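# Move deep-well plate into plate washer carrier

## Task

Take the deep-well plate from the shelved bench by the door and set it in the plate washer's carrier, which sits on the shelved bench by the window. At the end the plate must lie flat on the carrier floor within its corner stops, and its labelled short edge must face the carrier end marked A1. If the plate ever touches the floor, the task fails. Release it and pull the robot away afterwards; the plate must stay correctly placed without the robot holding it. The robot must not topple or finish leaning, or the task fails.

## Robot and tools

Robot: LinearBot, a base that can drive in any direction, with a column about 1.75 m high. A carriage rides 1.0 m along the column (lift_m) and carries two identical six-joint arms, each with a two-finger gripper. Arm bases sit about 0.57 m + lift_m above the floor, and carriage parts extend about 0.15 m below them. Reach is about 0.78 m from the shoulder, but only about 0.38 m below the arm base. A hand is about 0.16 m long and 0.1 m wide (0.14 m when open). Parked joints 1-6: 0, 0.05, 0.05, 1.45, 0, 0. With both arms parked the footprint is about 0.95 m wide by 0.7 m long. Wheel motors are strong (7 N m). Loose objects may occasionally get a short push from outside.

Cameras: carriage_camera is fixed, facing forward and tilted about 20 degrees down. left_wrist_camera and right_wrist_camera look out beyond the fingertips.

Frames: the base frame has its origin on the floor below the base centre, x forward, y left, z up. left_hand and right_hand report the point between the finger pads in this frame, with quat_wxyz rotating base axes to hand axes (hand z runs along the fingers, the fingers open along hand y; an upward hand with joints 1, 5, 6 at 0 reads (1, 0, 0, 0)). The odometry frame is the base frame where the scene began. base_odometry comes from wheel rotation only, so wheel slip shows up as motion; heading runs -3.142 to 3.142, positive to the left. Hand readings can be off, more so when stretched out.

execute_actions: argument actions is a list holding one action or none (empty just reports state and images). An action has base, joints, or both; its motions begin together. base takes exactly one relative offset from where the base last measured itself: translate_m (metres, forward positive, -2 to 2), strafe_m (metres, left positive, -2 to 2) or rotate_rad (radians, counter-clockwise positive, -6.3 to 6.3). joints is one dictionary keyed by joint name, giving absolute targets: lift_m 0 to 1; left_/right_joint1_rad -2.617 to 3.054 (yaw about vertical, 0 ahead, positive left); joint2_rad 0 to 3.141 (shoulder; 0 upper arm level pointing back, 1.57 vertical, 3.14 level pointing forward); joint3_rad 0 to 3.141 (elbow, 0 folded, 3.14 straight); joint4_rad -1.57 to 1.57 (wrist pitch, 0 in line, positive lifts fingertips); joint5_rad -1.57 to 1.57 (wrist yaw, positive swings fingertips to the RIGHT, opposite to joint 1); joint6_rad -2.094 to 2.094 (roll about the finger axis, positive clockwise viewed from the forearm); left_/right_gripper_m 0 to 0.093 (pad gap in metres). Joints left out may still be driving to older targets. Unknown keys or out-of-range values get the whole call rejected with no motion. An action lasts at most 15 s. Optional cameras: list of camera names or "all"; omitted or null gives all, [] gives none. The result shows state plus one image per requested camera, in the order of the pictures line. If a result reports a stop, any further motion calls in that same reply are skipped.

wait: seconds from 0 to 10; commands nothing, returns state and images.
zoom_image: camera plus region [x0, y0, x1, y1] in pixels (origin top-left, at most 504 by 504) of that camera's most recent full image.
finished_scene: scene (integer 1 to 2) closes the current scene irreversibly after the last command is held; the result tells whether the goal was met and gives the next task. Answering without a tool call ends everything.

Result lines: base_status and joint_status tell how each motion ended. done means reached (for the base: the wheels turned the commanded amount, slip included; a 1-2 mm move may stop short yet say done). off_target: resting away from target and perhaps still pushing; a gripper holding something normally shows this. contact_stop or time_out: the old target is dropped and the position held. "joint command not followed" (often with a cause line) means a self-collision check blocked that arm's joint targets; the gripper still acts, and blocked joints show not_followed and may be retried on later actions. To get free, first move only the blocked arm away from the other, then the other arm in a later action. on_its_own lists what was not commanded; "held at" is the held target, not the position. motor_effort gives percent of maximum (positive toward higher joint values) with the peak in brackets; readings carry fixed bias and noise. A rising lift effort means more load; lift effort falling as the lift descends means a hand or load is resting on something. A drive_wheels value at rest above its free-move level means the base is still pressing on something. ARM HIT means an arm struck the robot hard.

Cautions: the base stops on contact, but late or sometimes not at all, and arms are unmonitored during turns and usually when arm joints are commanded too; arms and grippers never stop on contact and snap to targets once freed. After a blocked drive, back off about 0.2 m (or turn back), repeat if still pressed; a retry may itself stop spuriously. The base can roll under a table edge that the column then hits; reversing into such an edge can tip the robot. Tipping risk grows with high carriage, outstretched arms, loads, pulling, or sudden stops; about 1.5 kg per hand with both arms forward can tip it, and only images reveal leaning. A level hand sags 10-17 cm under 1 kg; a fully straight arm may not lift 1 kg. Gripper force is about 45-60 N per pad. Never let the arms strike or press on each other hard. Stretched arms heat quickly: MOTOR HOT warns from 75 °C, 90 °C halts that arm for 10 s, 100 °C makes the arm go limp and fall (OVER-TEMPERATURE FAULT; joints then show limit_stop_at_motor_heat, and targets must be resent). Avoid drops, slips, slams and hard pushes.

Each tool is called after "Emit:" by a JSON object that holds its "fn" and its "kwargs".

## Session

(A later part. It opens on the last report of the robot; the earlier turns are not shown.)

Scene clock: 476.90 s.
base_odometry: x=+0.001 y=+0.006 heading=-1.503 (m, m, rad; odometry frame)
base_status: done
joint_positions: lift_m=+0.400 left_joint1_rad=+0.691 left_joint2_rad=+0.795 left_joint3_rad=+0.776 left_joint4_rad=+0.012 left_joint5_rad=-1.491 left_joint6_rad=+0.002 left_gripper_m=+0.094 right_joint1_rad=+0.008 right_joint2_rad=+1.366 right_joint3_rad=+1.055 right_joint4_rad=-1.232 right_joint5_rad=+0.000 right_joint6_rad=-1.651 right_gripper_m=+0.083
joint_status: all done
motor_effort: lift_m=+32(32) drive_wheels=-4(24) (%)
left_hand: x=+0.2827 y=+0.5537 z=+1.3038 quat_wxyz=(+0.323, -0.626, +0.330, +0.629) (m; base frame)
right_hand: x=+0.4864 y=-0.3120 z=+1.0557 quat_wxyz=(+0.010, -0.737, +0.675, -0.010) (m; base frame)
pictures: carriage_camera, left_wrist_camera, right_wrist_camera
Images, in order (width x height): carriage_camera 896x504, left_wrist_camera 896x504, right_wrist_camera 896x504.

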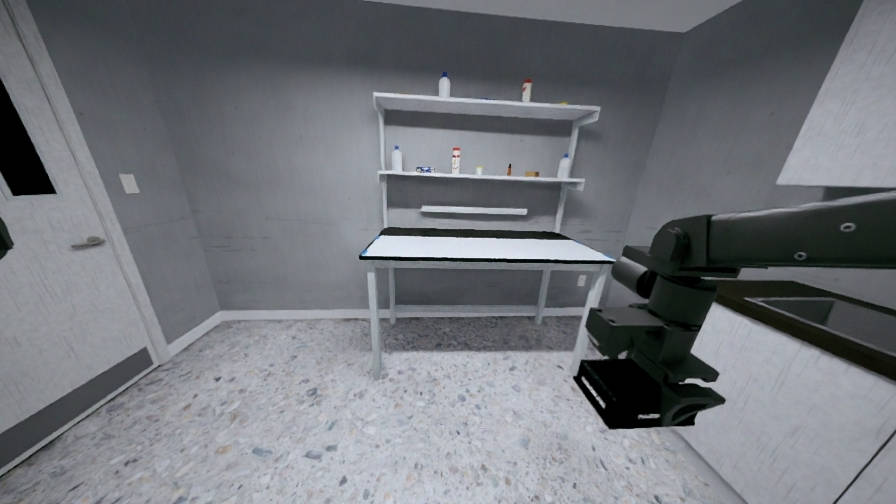

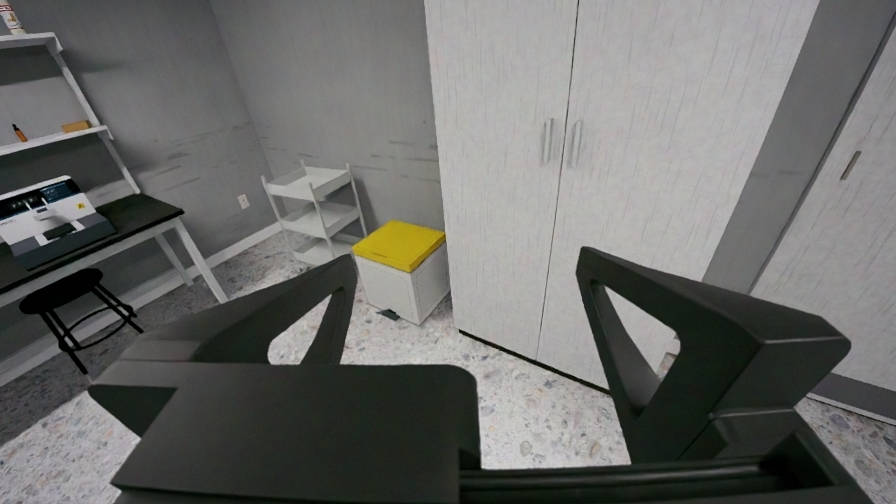

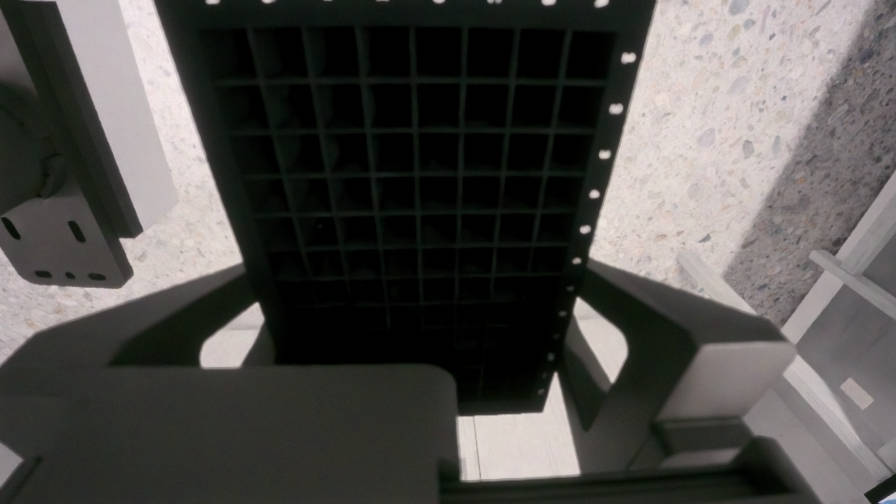

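Emit:
{"fn": "execute_actions", "kwargs": {"actions": [{"base": {"rotate_rad": 2.9}, "joints": {"left_joint1_rad": 0.0, "left_joint4_rad": 0.2, "left_joint5_rad": 0.0, "lift_m": 0.45}}]}}

Scene clock: 601.00 s.
base_odometry: x=+0.001 y=+0.006 heading=+1.397 (m, m, rad; odometry frame)
base_status: done
joint_positions: lift_m=+0.450 left_joint1_rad=+0.006 left_joint2_rad=+0.795 left_joint3_rad=+0.786 left_joint4_rad=+0.200 left_joint5_rad=-0.008 left_joint6_rad=+0.002 left_gripper_m=+0.094 right_joint1_rad=+0.007 right_joint2_rad=+1.361 right_joint3_rad=+1.051 right_joint4_rad=-1.222 right_joint5_rad=+0.003 right_joint6_rad=-1.651 right_gripper_m=+0.083
joint_status: all done
motor_effort: lift_m=+32(38) drive_wheels=+5(18) (%)
left_hand: x=+0.5838 y=+0.3172 z=+1.4038 quat_wxyz=(+0.771, -0.005, +0.636, +0.006) (m; base frame)
right_hand: x=+0.4879 y=-0.3128 z=+1.1056 quat_wxyz=(+0.012, -0.737, +0.676, -0.015) (m; base frame)
pictures: carriage_camera, left_wrist_camera, right_wrist_camera
Images, in order (width x height): carriage_camera 896x504, left_wrist_camera 896x504, right_wrist_camera 896x504.

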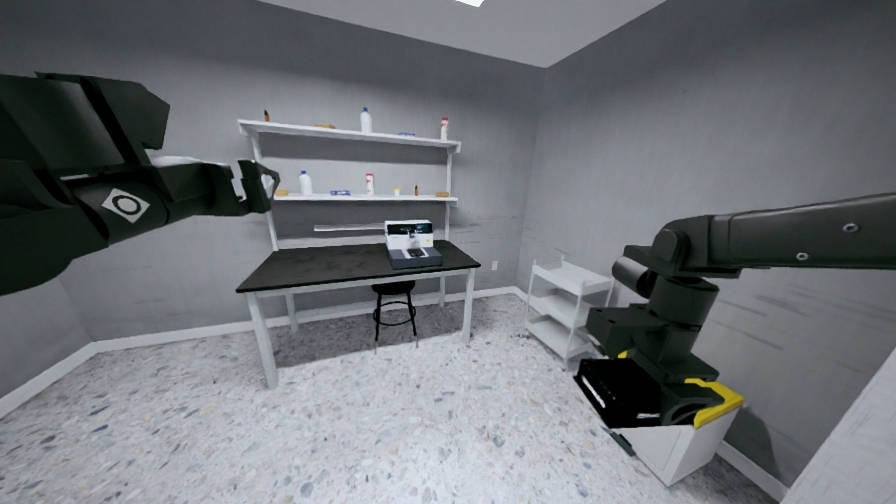

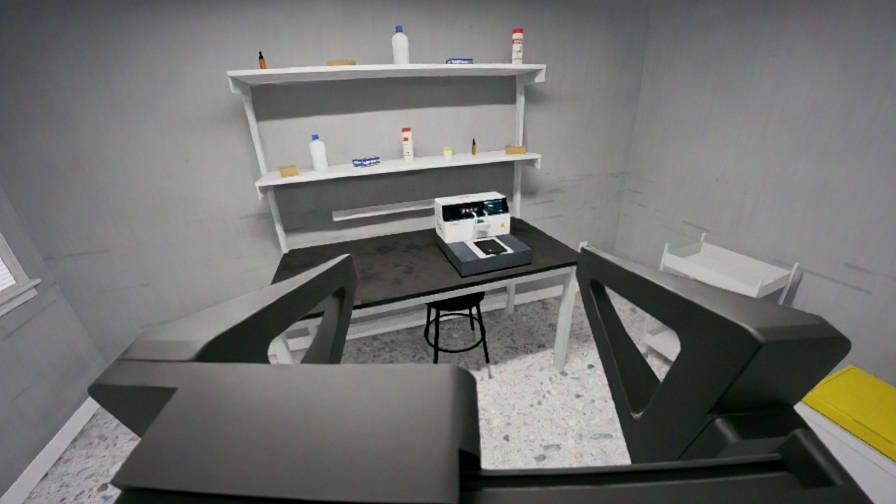

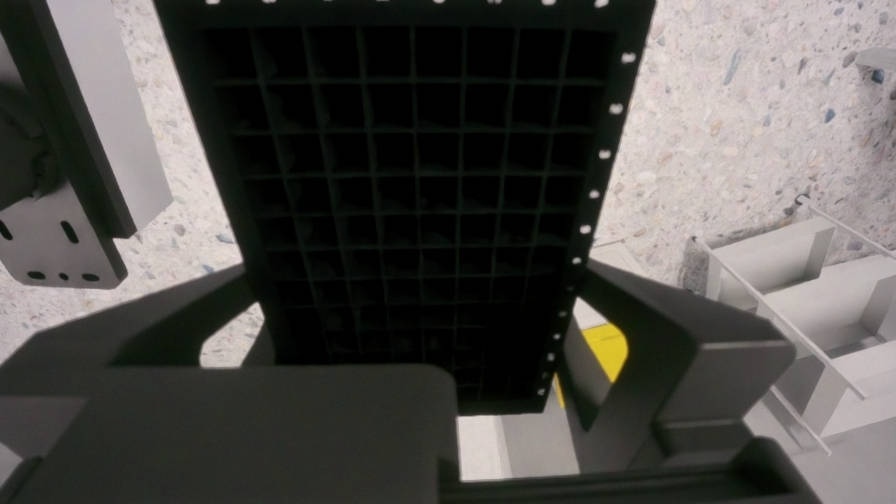

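Emit:
{"fn": "zoom_image", "kwargs": {"camera": "left_wrist_camera", "region": [420, 180, 560, 290]}}

Emit:
{"fn": "zoom_image", "kwargs": {"camera": "carriage_camera", "region": [360, 200, 500, 360]}}

Region (420, 180, 560, 290) of left_wrist_camera's 896x504 image, scaled by 3.600, with more detail than that image has; it fills the top 396 rows of this view, and the rest is white.

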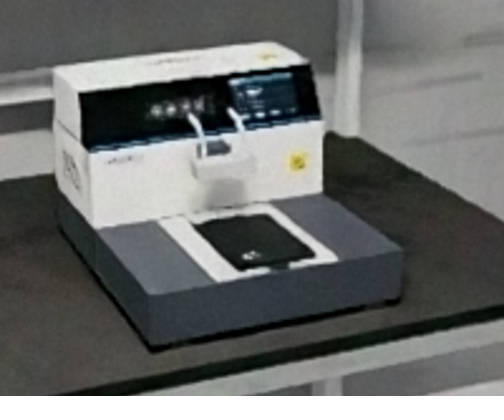

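Region (360, 200, 500, 360) of carriage_camera's 896x504 image, scaled by 3.150, with more detail than that image has; it fills the left 441 columns of this view, and the rest is white.

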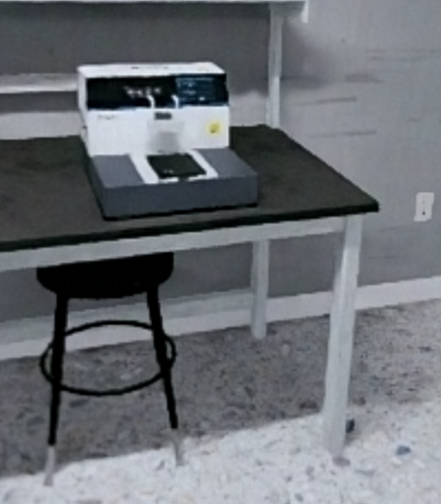

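Emit:
{"fn": "zoom_image", "kwargs": {"camera": "right_wrist_camera", "region": [0, 0, 260, 340]}}

Region (0, 0, 260, 340) of right_wrist_camera's 896x504 image, scaled by 1.482, with more detail than that image has; it fills the left 385 columns of this view, and the rest is white.

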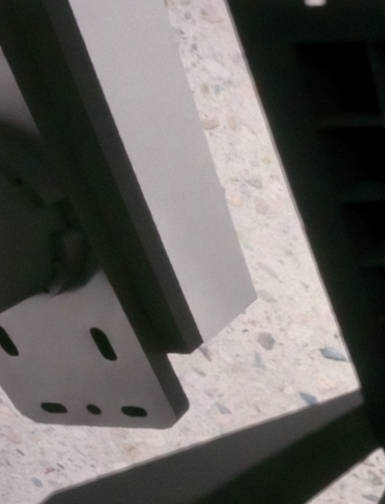

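Emit:
{"fn": "execute_actions", "kwargs": {"actions": [{"base": {"translate_m": 1.27}, "joints": {"lift_m": 0.55, "right_joint1_rad": 0.72, "right_joint2_rad": 1.7, "right_joint3_rad": 1.35, "right_joint4_rad": -1.185, "right_joint6_rad": -2.04, "left_joint4_rad": -0.1}}]}}

Scene clock: 725.93 s.
base_odometry: x=+0.220 y=+1.257 heading=+1.398 (m, m, rad; odometry frame)
base_status: done
joint_positions: lift_m=+0.550 left_joint1_rad=+0.006 left_joint2_rad=+0.795 left_joint3_rad=+0.786 left_joint4_rad=-0.085 left_joint5_rad=-0.008 left_joint6_rad=+0.002 left_gripper_m=+0.094 right_joint1_rad=+0.720 right_joint2_rad=+1.699 right_joint3_rad=+1.339 right_joint4_rad=-1.182 right_joint5_rad=-0.001 right_joint6_rad=-2.031 right_gripper_m=+0.083
joint_status: all done
motor_effort: lift_m=+32(38) drive_wheels=-6(23) (%)
left_hand: x=+0.5872 y=+0.3173 z=+1.4339 quat_wxyz=(+0.673, -0.004, +0.740, +0.006) (m; base frame)
right_hand: x=+0.4956 y=-0.1085 z=+1.1965 quat_wxyz=(+0.012, -0.981, +0.194, -0.009) (m; base frame)
pictures: carriage_camera, left_wrist_camera, right_wrist_camera
Images, in order (width x height): carriage_camera 896x504, left_wrist_camera 896x504, right_wrist_camera 896x504.

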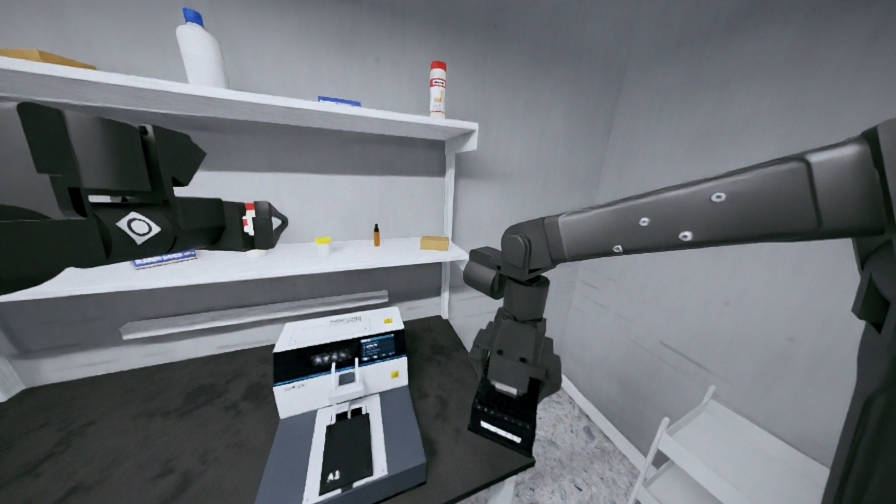

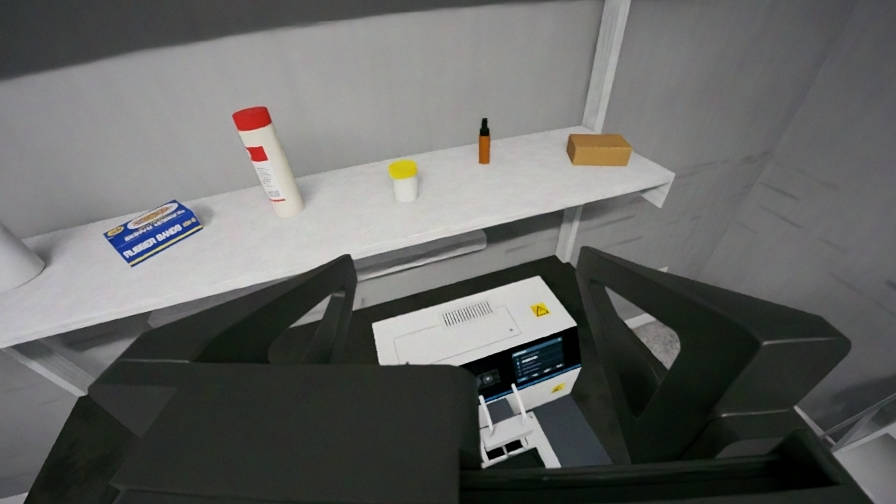

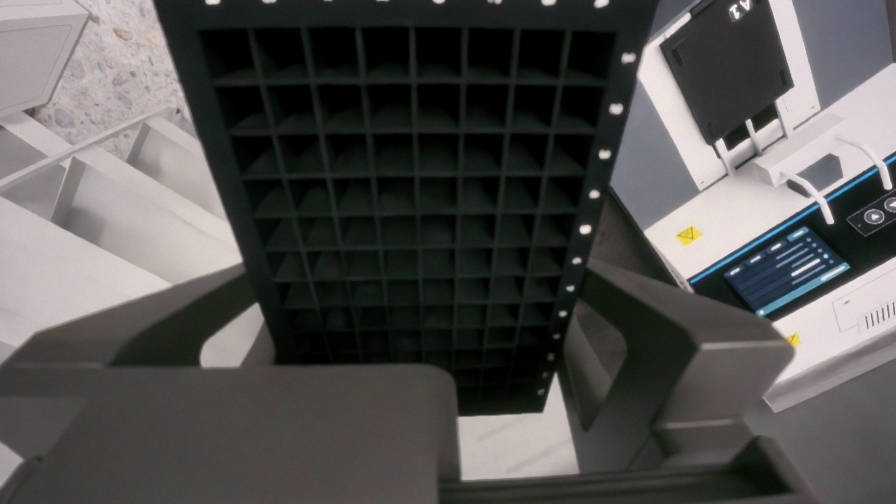

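Emit:
{"fn": "zoom_image", "kwargs": {"camera": "carriage_camera", "region": [240, 340, 460, 504]}}

Emit:
{"fn": "zoom_image", "kwargs": {"camera": "right_wrist_camera", "region": [600, 0, 896, 260]}}

Region (240, 340, 460, 504) of carriage_camera's 896x504 image, scaled by 2.291, with more detail than that image has; it fills the top 376 rows of this view, and the rest is white.

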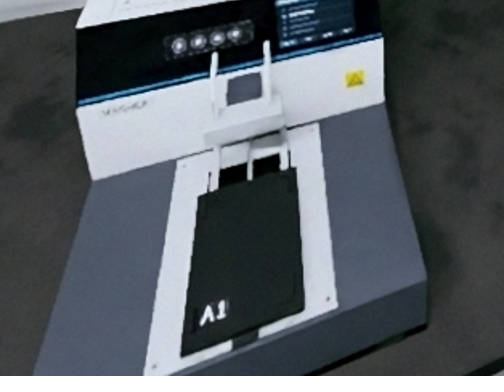

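Region (600, 0, 896, 260) of right_wrist_camera's 896x504 image, scaled by 1.703, with more detail than that image has; it fills the top 443 rows of this view, and the rest is white.

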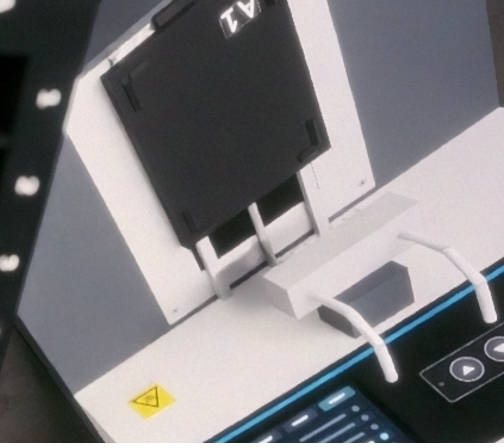

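Emit:
{"fn": "execute_actions", "kwargs": {"actions": [{"base": {"rotate_rad": 0.76}, "joints": {"right_joint2_rad": 2.531, "right_joint3_rad": 1.811, "right_joint4_rad": -0.815, "left_joint1_rad": 0.25, "left_joint2_rad": 2.5, "left_joint3_rad": 1.05, "left_joint4_rad": 1.45, "left_joint5_rad": 1.55}}]}}

Scene clock: 812.63 s.
base_odometry: x=+0.220 y=+1.257 heading=+2.157 (m, m, rad; odometry frame)
base_status: done
joint_positions: lift_m=+0.550 left_joint1_rad=+0.249 left_joint2_rad=+2.493 left_joint3_rad=+1.050 left_joint4_rad=+1.439 left_joint5_rad=+1.540 left_joint6_rad=+0.002 left_gripper_m=+0.094 right_joint1_rad=+0.720 right_joint2_rad=+2.558 right_joint3_rad=+1.794 right_joint4_rad=-0.811 right_joint5_rad=+0.001 right_joint6_rad=-2.031 right_gripper_m=+0.083
joint_status: all done
motor_effort: lift_m=+32(32) drive_wheels=+6(20) (%)
left_hand: x=+0.6920 y=+0.2460 z=+1.1344 quat_wxyz=(+0.564, +0.425, +0.565, -0.426) (m; base frame)
right_hand: x=+0.6059 y=-0.0121 z=+0.9841 quat_wxyz=(-0.002, -0.981, +0.194, +0.001) (m; base frame)
pictures: carriage_camera, left_wrist_camera, right_wrist_camera
Images, in order (width x height): carriage_camera 896x504, left_wrist_camera 896x504, right_wrist_camera 896x504.

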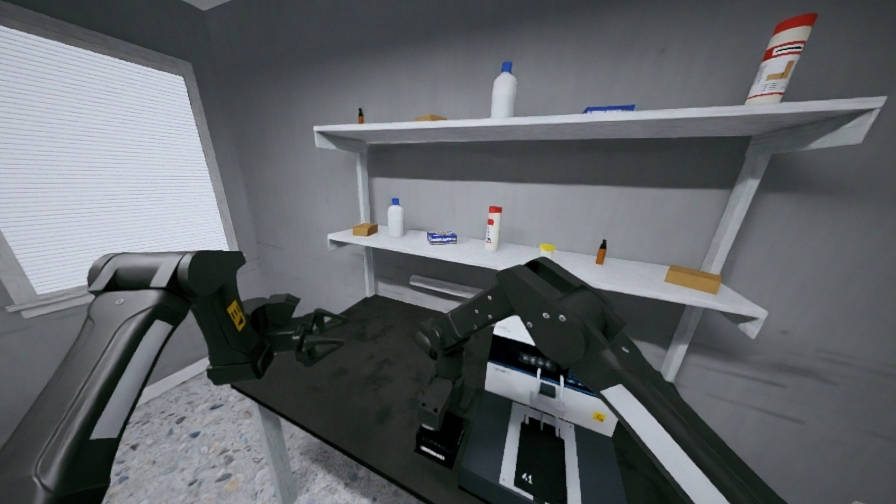

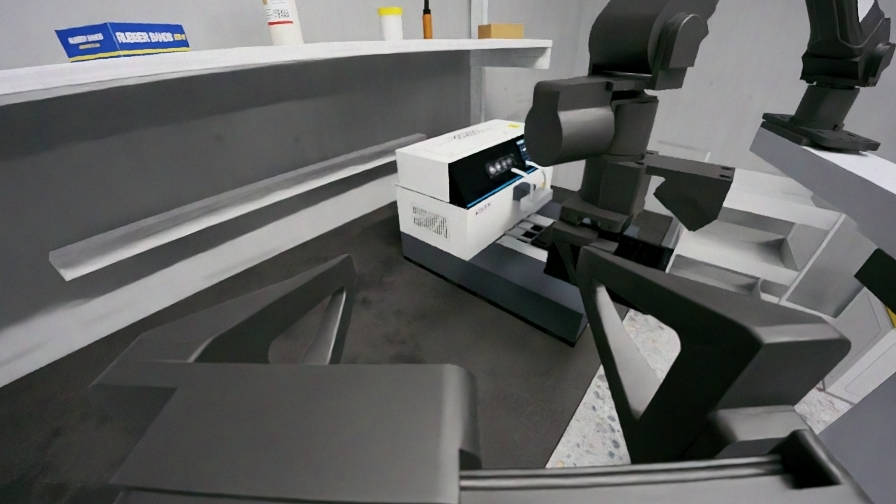

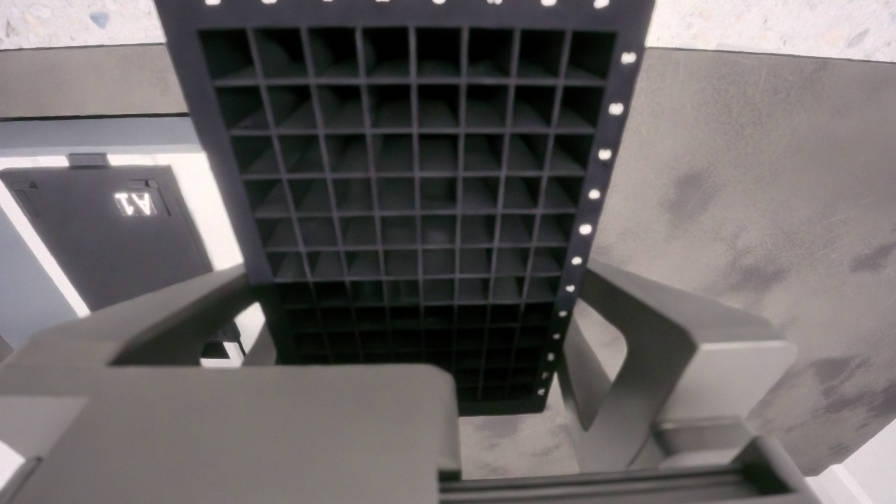

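Emit:
{"fn": "zoom_image", "kwargs": {"camera": "right_wrist_camera", "region": [0, 30, 280, 330]}}

Region (0, 30, 280, 330) of right_wrist_camera's 896x504 image, scaled by 1.680, with more detail than that image has; it fills the left 470 columns of this view, and the rest is white.

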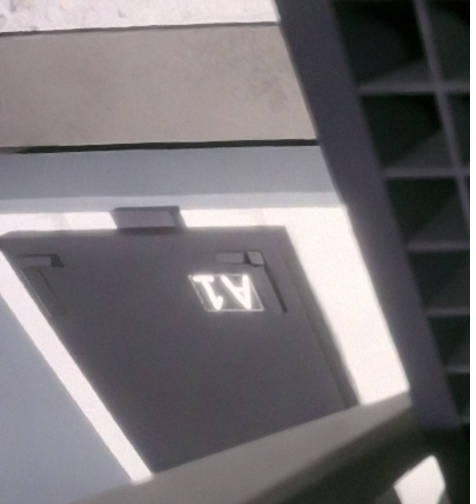

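Emit:
{"fn": "execute_actions", "kwargs": {"actions": [{"base": {"strafe_m": -0.265}, "joints": {"lift_m": 0.5, "right_joint4_rad": -0.765, "right_joint6_rad": -2.058}}]}}

Scene clock: 908.40 s.
base_odometry: x=+0.440 y=+1.404 heading=+2.158 (m, m, rad; odometry frame)
base_status: done
joint_positions: lift_m=+0.500 left_joint1_rad=+0.248 left_joint2_rad=+2.498 left_joint3_rad=+1.050 left_joint4_rad=+1.447 left_joint5_rad=+1.541 left_joint6_rad=+0.002 left_gripper_m=+0.094 right_joint1_rad=+0.720 right_joint2_rad=+2.553 right_joint3_rad=+1.794 right_joint4_rad=-0.764 right_joint5_rad=+0.001 right_joint6_rad=-2.049 right_gripper_m=+0.083
joint_status: all done
motor_effort: lift_m=+30(31) drive_wheels=+7(18) (%)
left_hand: x=+0.6914 y=+0.2457 z=+1.0832 quat_wxyz=(+0.565, +0.426, +0.564, -0.426) (m; base frame)
right_hand: x=+0.6155 y=-0.0039 z=+0.9367 quat_wxyz=(+0.018, -0.982, +0.185, -0.015) (m; base frame)
pictures: carriage_camera, left_wrist_camera, right_wrist_camera
Images, in order (width x height): carriage_camera 896x504, left_wrist_camera 896x504, right_wrist_camera 896x504.

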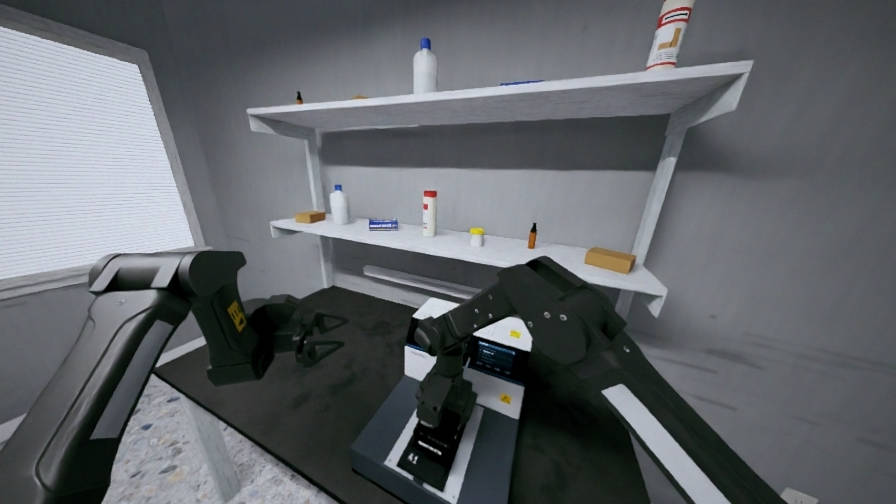

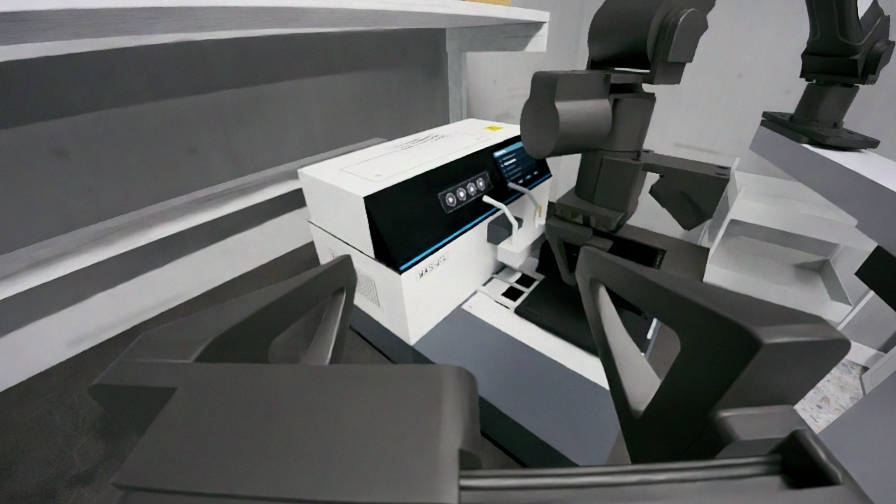

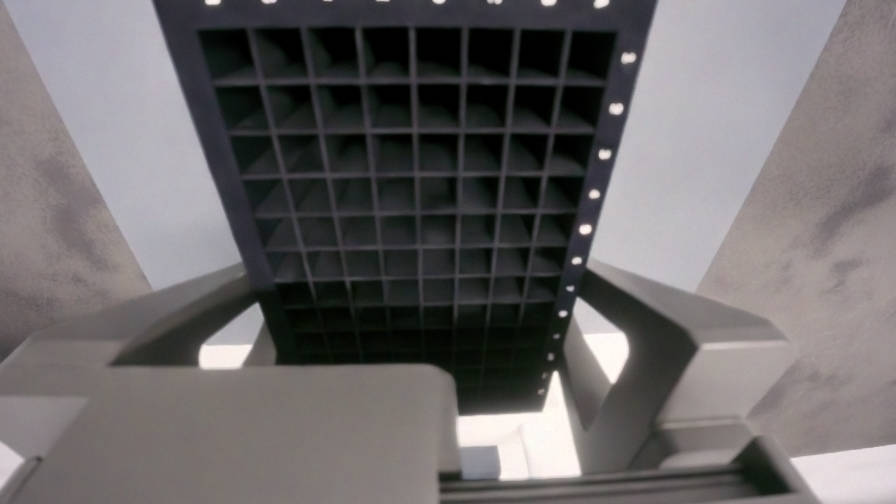

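Emit:
{"fn": "zoom_image", "kwargs": {"camera": "right_wrist_camera", "region": [0, 0, 300, 300]}}

Emit:
{"fn": "zoom_image", "kwargs": {"camera": "right_wrist_camera", "region": [570, 0, 870, 300]}}

Emit:
{"fn": "zoom_image", "kwargs": {"camera": "left_wrist_camera", "region": [440, 170, 740, 400]}}

Emit:
{"fn": "zoom_image", "kwargs": {"camera": "carriage_camera", "region": [340, 360, 540, 504]}}

Region (0, 0, 300, 300) of right_wrist_camera's 896x504 image, scaled by 1.680, with more detail than that image has.

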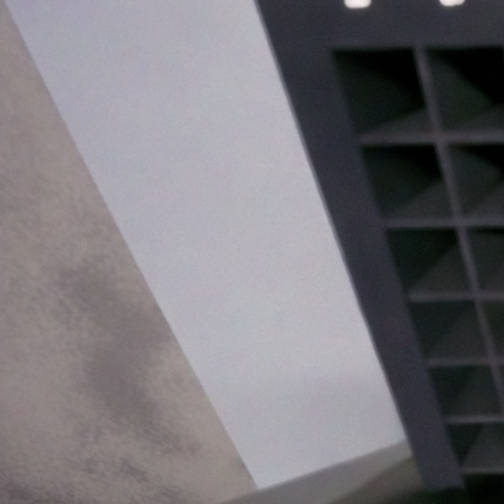

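Region (570, 0, 870, 300) of right_wrist_camera's 896x504 image, scaled by 1.680, with more detail than that image has.

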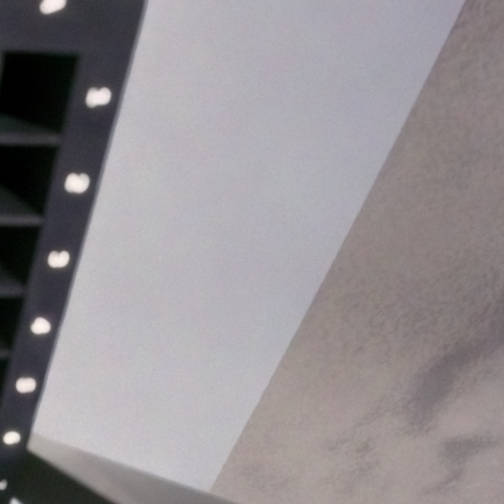

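Region (440, 170, 740, 400) of left_wrist_camera's 896x504 image, scaled by 1.680, with more detail than that image has; it fills the top 386 rows of this view, and the rest is white.

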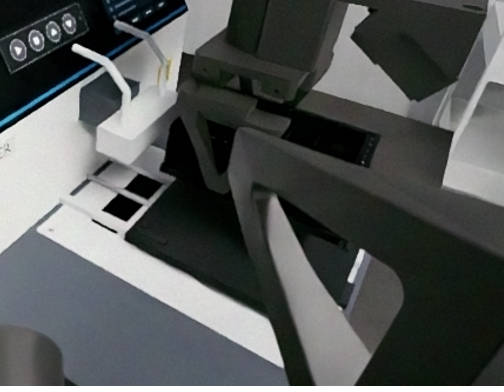

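Region (340, 360, 540, 504) of carriage_camera's 896x504 image, scaled by 2.520, with more detail than that image has; it fills the top 363 rows of this view, and the rest is white.

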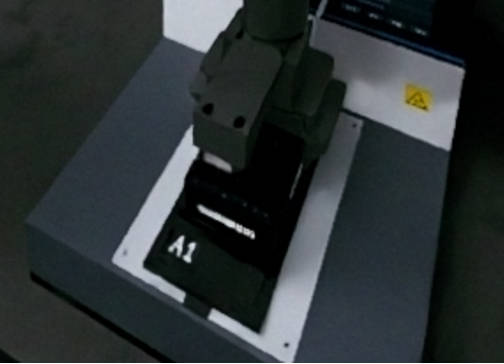

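Emit:
{"fn": "execute_actions", "kwargs": {"actions": [{"base": {"strafe_m": 0.004}, "joints": {"lift_m": 0.475, "right_joint6_rad": -2.024, "left_gripper_m": 0.0}}]}}

Scene clock: 971.40 s.
base_odometry: x=+0.437 y=+1.402 heading=+2.159 (m, m, rad; odometry frame)
base_status: done
joint_positions: lift_m=+0.475 left_joint1_rad=+0.249 left_joint2_rad=+2.501 left_joint3_rad=+1.050 left_joint4_rad=+1.450 left_joint5_rad=+1.542 left_joint6_rad=+0.002 left_gripper_m=+0.001 right_joint1_rad=+0.721 right_joint2_rad=+2.552 right_joint3_rad=+1.794 right_joint4_rad=-0.767 right_joint5_rad=+0.002 right_joint6_rad=-2.029 right_gripper_m=+0.083
joint_status: all done
motor_effort: lift_m=+31(31) drive_wheels=-3(14) (%)
left_hand: x=+0.6911 y=+0.2459 z=+1.0575 quat_wxyz=(+0.565, +0.426, +0.564, -0.426) (m; base frame)
right_hand: x=+0.6150 y=-0.0040 z=+0.9122 quat_wxyz=(+0.018, -0.981, +0.195, -0.015) (m; base frame)
pictures: carriage_camera, left_wrist_camera, right_wrist_camera
Images, in order (width x height): carriage_camera 896x504, left_wrist_camera 896x504, right_wrist_camera 896x504.

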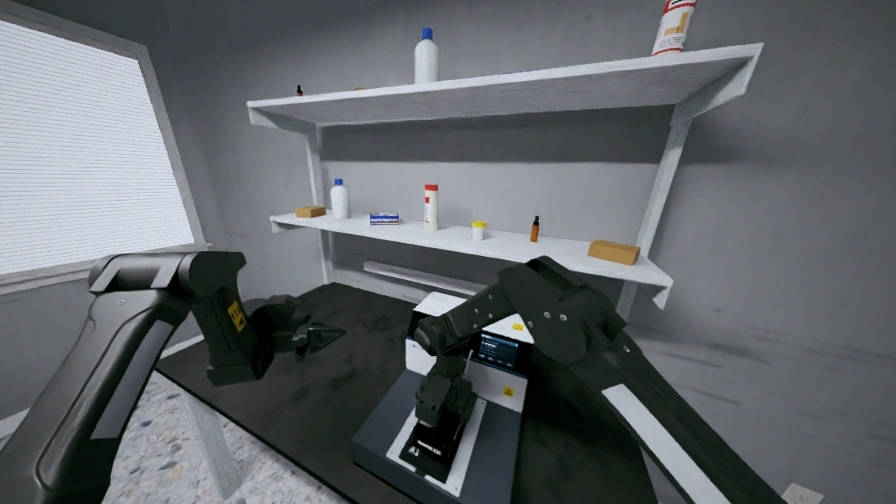

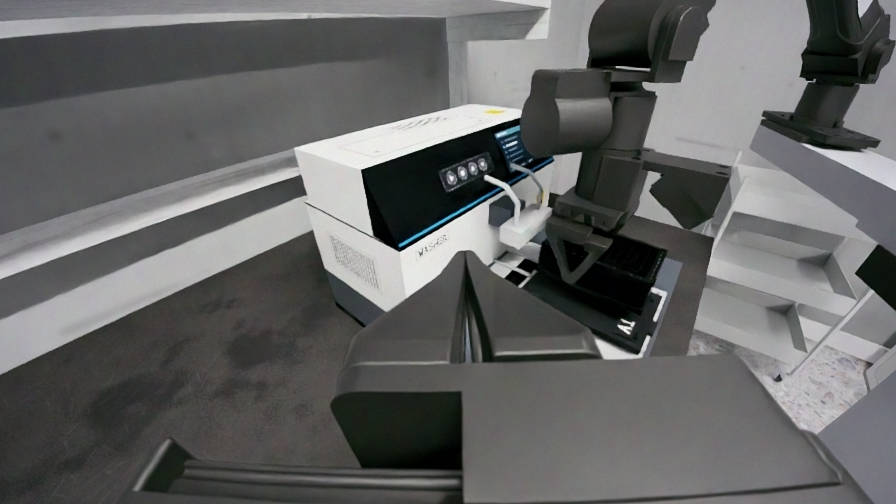

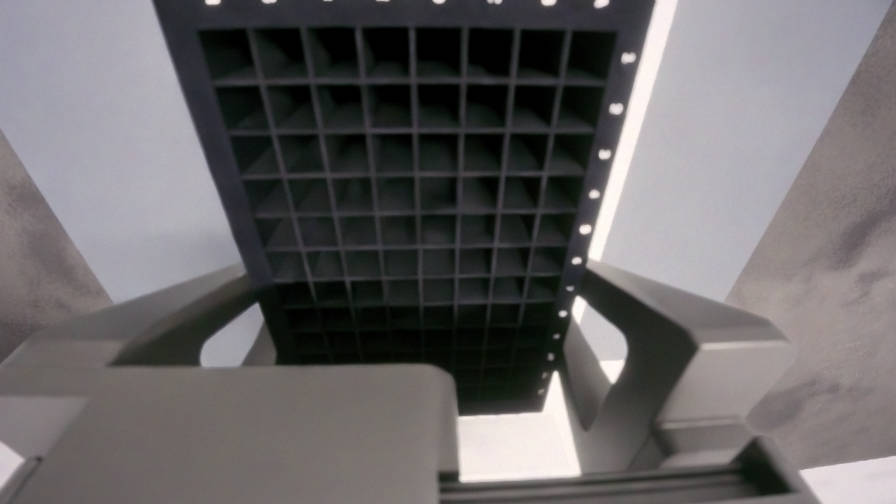

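Emit:
{"fn": "execute_actions", "kwargs": {"actions": []}}

Scene clock: 999.90 s.
base_odometry: x=+0.437 y=+1.402 heading=+2.159 (m, m, rad; odometry frame)
base_status: done
joint_positions: lift_m=+0.475 left_joint1_rad=+0.249 left_joint2_rad=+2.501 left_joint3_rad=+1.050 left_joint4_rad=+1.450 left_joint5_rad=+1.542 left_joint6_rad=+0.002 left_gripper_m=+0.001 right_joint1_rad=+0.721 right_joint2_rad=+2.552 right_joint3_rad=+1.794 right_joint4_rad=-0.767 right_joint5_rad=+0.002 right_joint6_rad=-2.029 right_gripper_m=+0.083
joint_status: all done
motor_effort: lift_m=+31(31) drive_wheels=-3(14) (%)
left_hand: x=+0.6911 y=+0.2459 z=+1.0575 quat_wxyz=(+0.565, +0.426, +0.564, -0.426) (m; base frame)
right_hand: x=+0.6150 y=-0.0040 z=+0.9122 quat_wxyz=(+0.018, -0.981, +0.195, -0.015) (m; base frame)
pictures: carriage_camera, left_wrist_camera, right_wrist_camera
Images, in order (width x height): carriage_camera 896x504, left_wrist_camera 896x504, right_wrist_camera 896x504.

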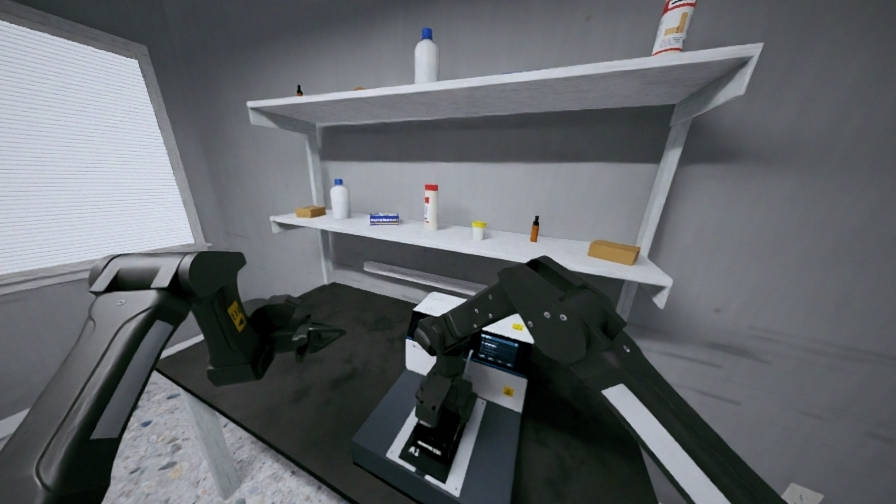

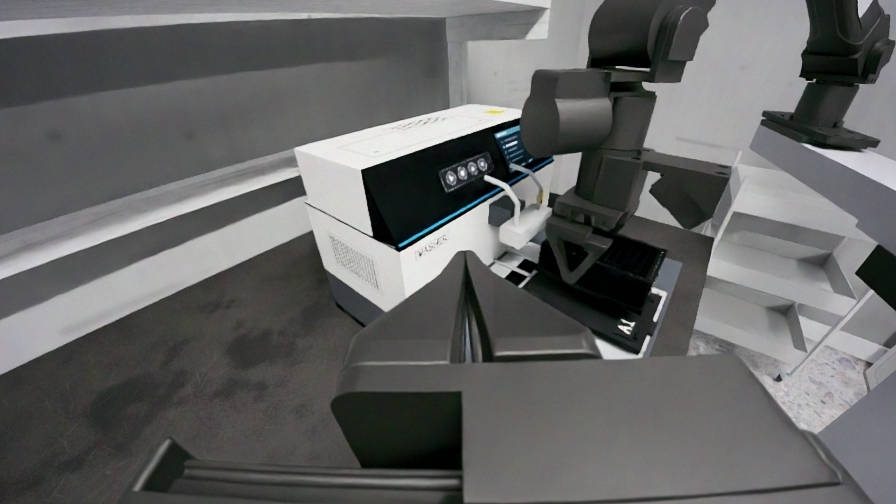

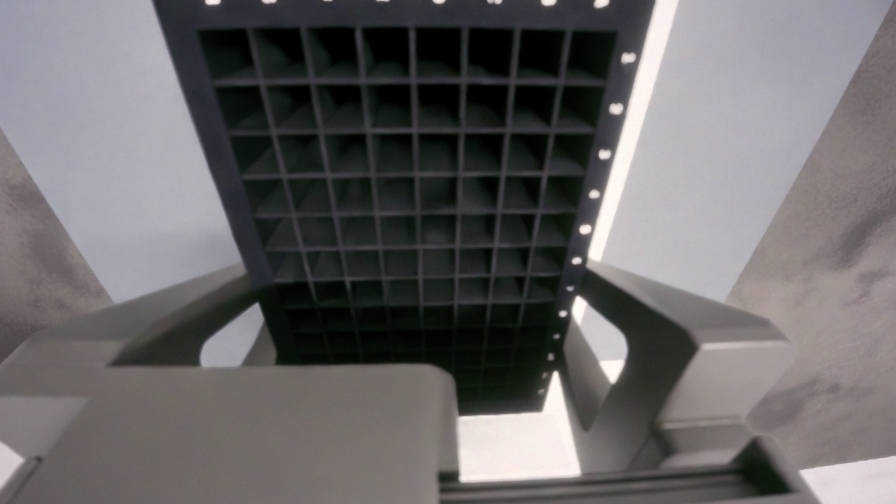

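Emit:
{"fn": "zoom_image", "kwargs": {"camera": "left_wrist_camera", "region": [470, 190, 710, 370]}}

Emit:
{"fn": "zoom_image", "kwargs": {"camera": "carriage_camera", "region": [340, 350, 540, 504]}}

Region (470, 190, 710, 370) of left_wrist_camera's 896x504 image, scaled by 2.100, with more detail than that image has; it fills the top 378 rows of this view, and the rest is white.

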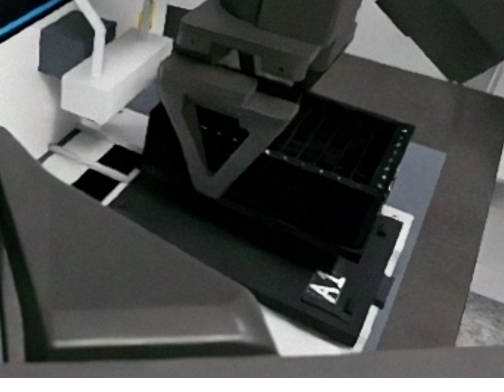

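Region (340, 350, 540, 504) of carriage_camera's 896x504 image, scaled by 2.520, with more detail than that image has; it fills the top 388 rows of this view, and the rest is white.

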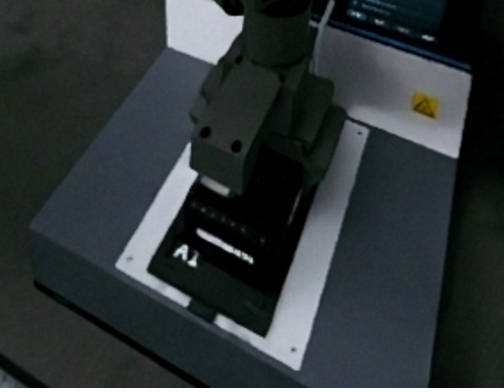

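Emit:
{"fn": "execute_actions", "kwargs": {"actions": [{"joints": {"lift_m": 0.464}}]}}

Emit:
{"fn": "zoom_image", "kwargs": {"camera": "left_wrist_camera", "region": [500, 210, 700, 360]}}

Emit:
{"fn": "zoom_image", "kwargs": {"camera": "carriage_camera", "region": [370, 390, 510, 504]}}

Scene clock: 1021.33 s.
MOTOR HOT: a motor of the right arm reached 75 °C. Now the hottest motor of the right arm, joint 2 (shoulder), reports 75 °C. The controller's stop level is 90 °C. To cool a motor, set the load down, stop pushing, or move to a pose that needs little force.
base_odometry: x=+0.437 y=+1.402 heading=+2.159 (m, m, rad; odometry frame)
base_status: not commanded
joint_positions: lift_m=+0.464 left_joint1_rad=+0.249 left_joint2_rad=+2.500 left_joint3_rad=+1.050 left_joint4_rad=+1.450 left_joint5_rad=+1.543 left_joint6_rad=+0.002 left_gripper_m=+0.001 right_joint1_rad=+0.721 right_joint2_rad=+2.550 right_joint3_rad=+1.794 right_joint4_rad=-0.766 right_joint5_rad=+0.002 right_joint6_rad=-2.029 right_gripper_m=+0.083
joint_status: all done
motor_effort: lift_m=+30(32) drive_wheels=-3(3) (%)
left_hand: x=+0.6911 y=+0.2459 z=+1.0467 quat_wxyz=(+0.565, +0.427, +0.564, -0.426) (m; base frame)
right_hand: x=+0.6155 y=-0.0037 z=+0.9019 quat_wxyz=(+0.019, -0.981, +0.195, -0.016) (m; base frame)
pictures: carriage_camera, left_wrist_camera, right_wrist_camera
Images, in order (width x height): carriage_camera 896x504, left_wrist_camera 896x504, right_wrist_camera 896x504.

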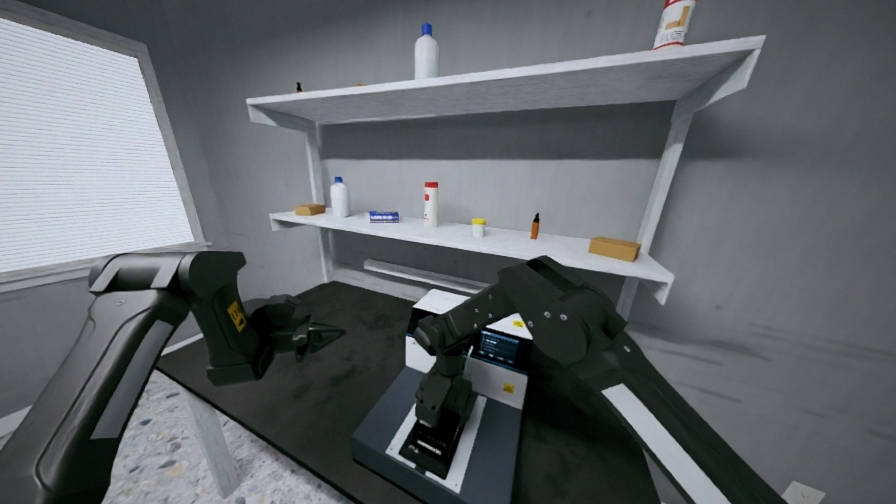

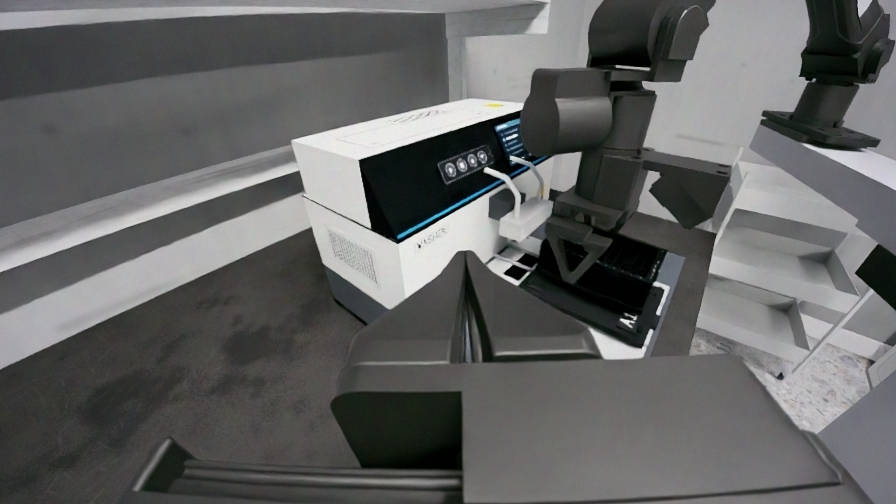

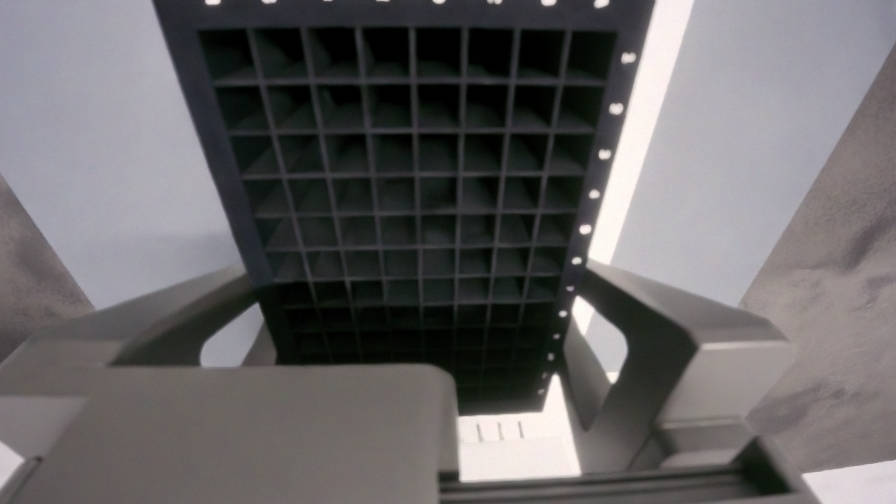

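Region (500, 210, 700, 360) of left_wrist_camera's 896x504 image, scaled by 2.520, with more detail than that image has; it fills the top 378 rows of this view, and the rest is white.

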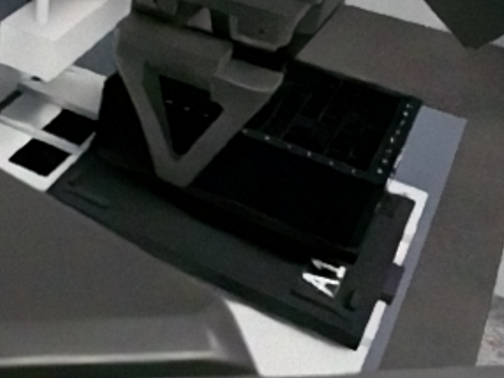

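Region (370, 390, 510, 504) of carriage_camera's 896x504 image, scaled by 3.600, with more detail than that image has; it fills the top 410 rows of this view, and the rest is white.

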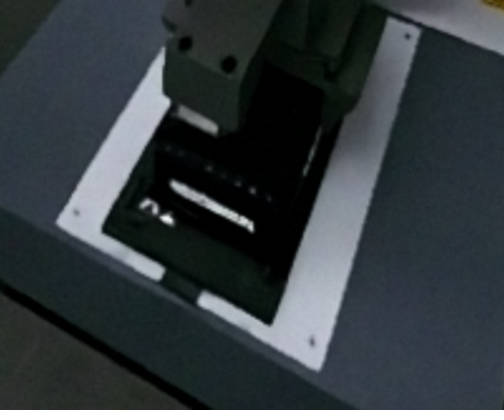

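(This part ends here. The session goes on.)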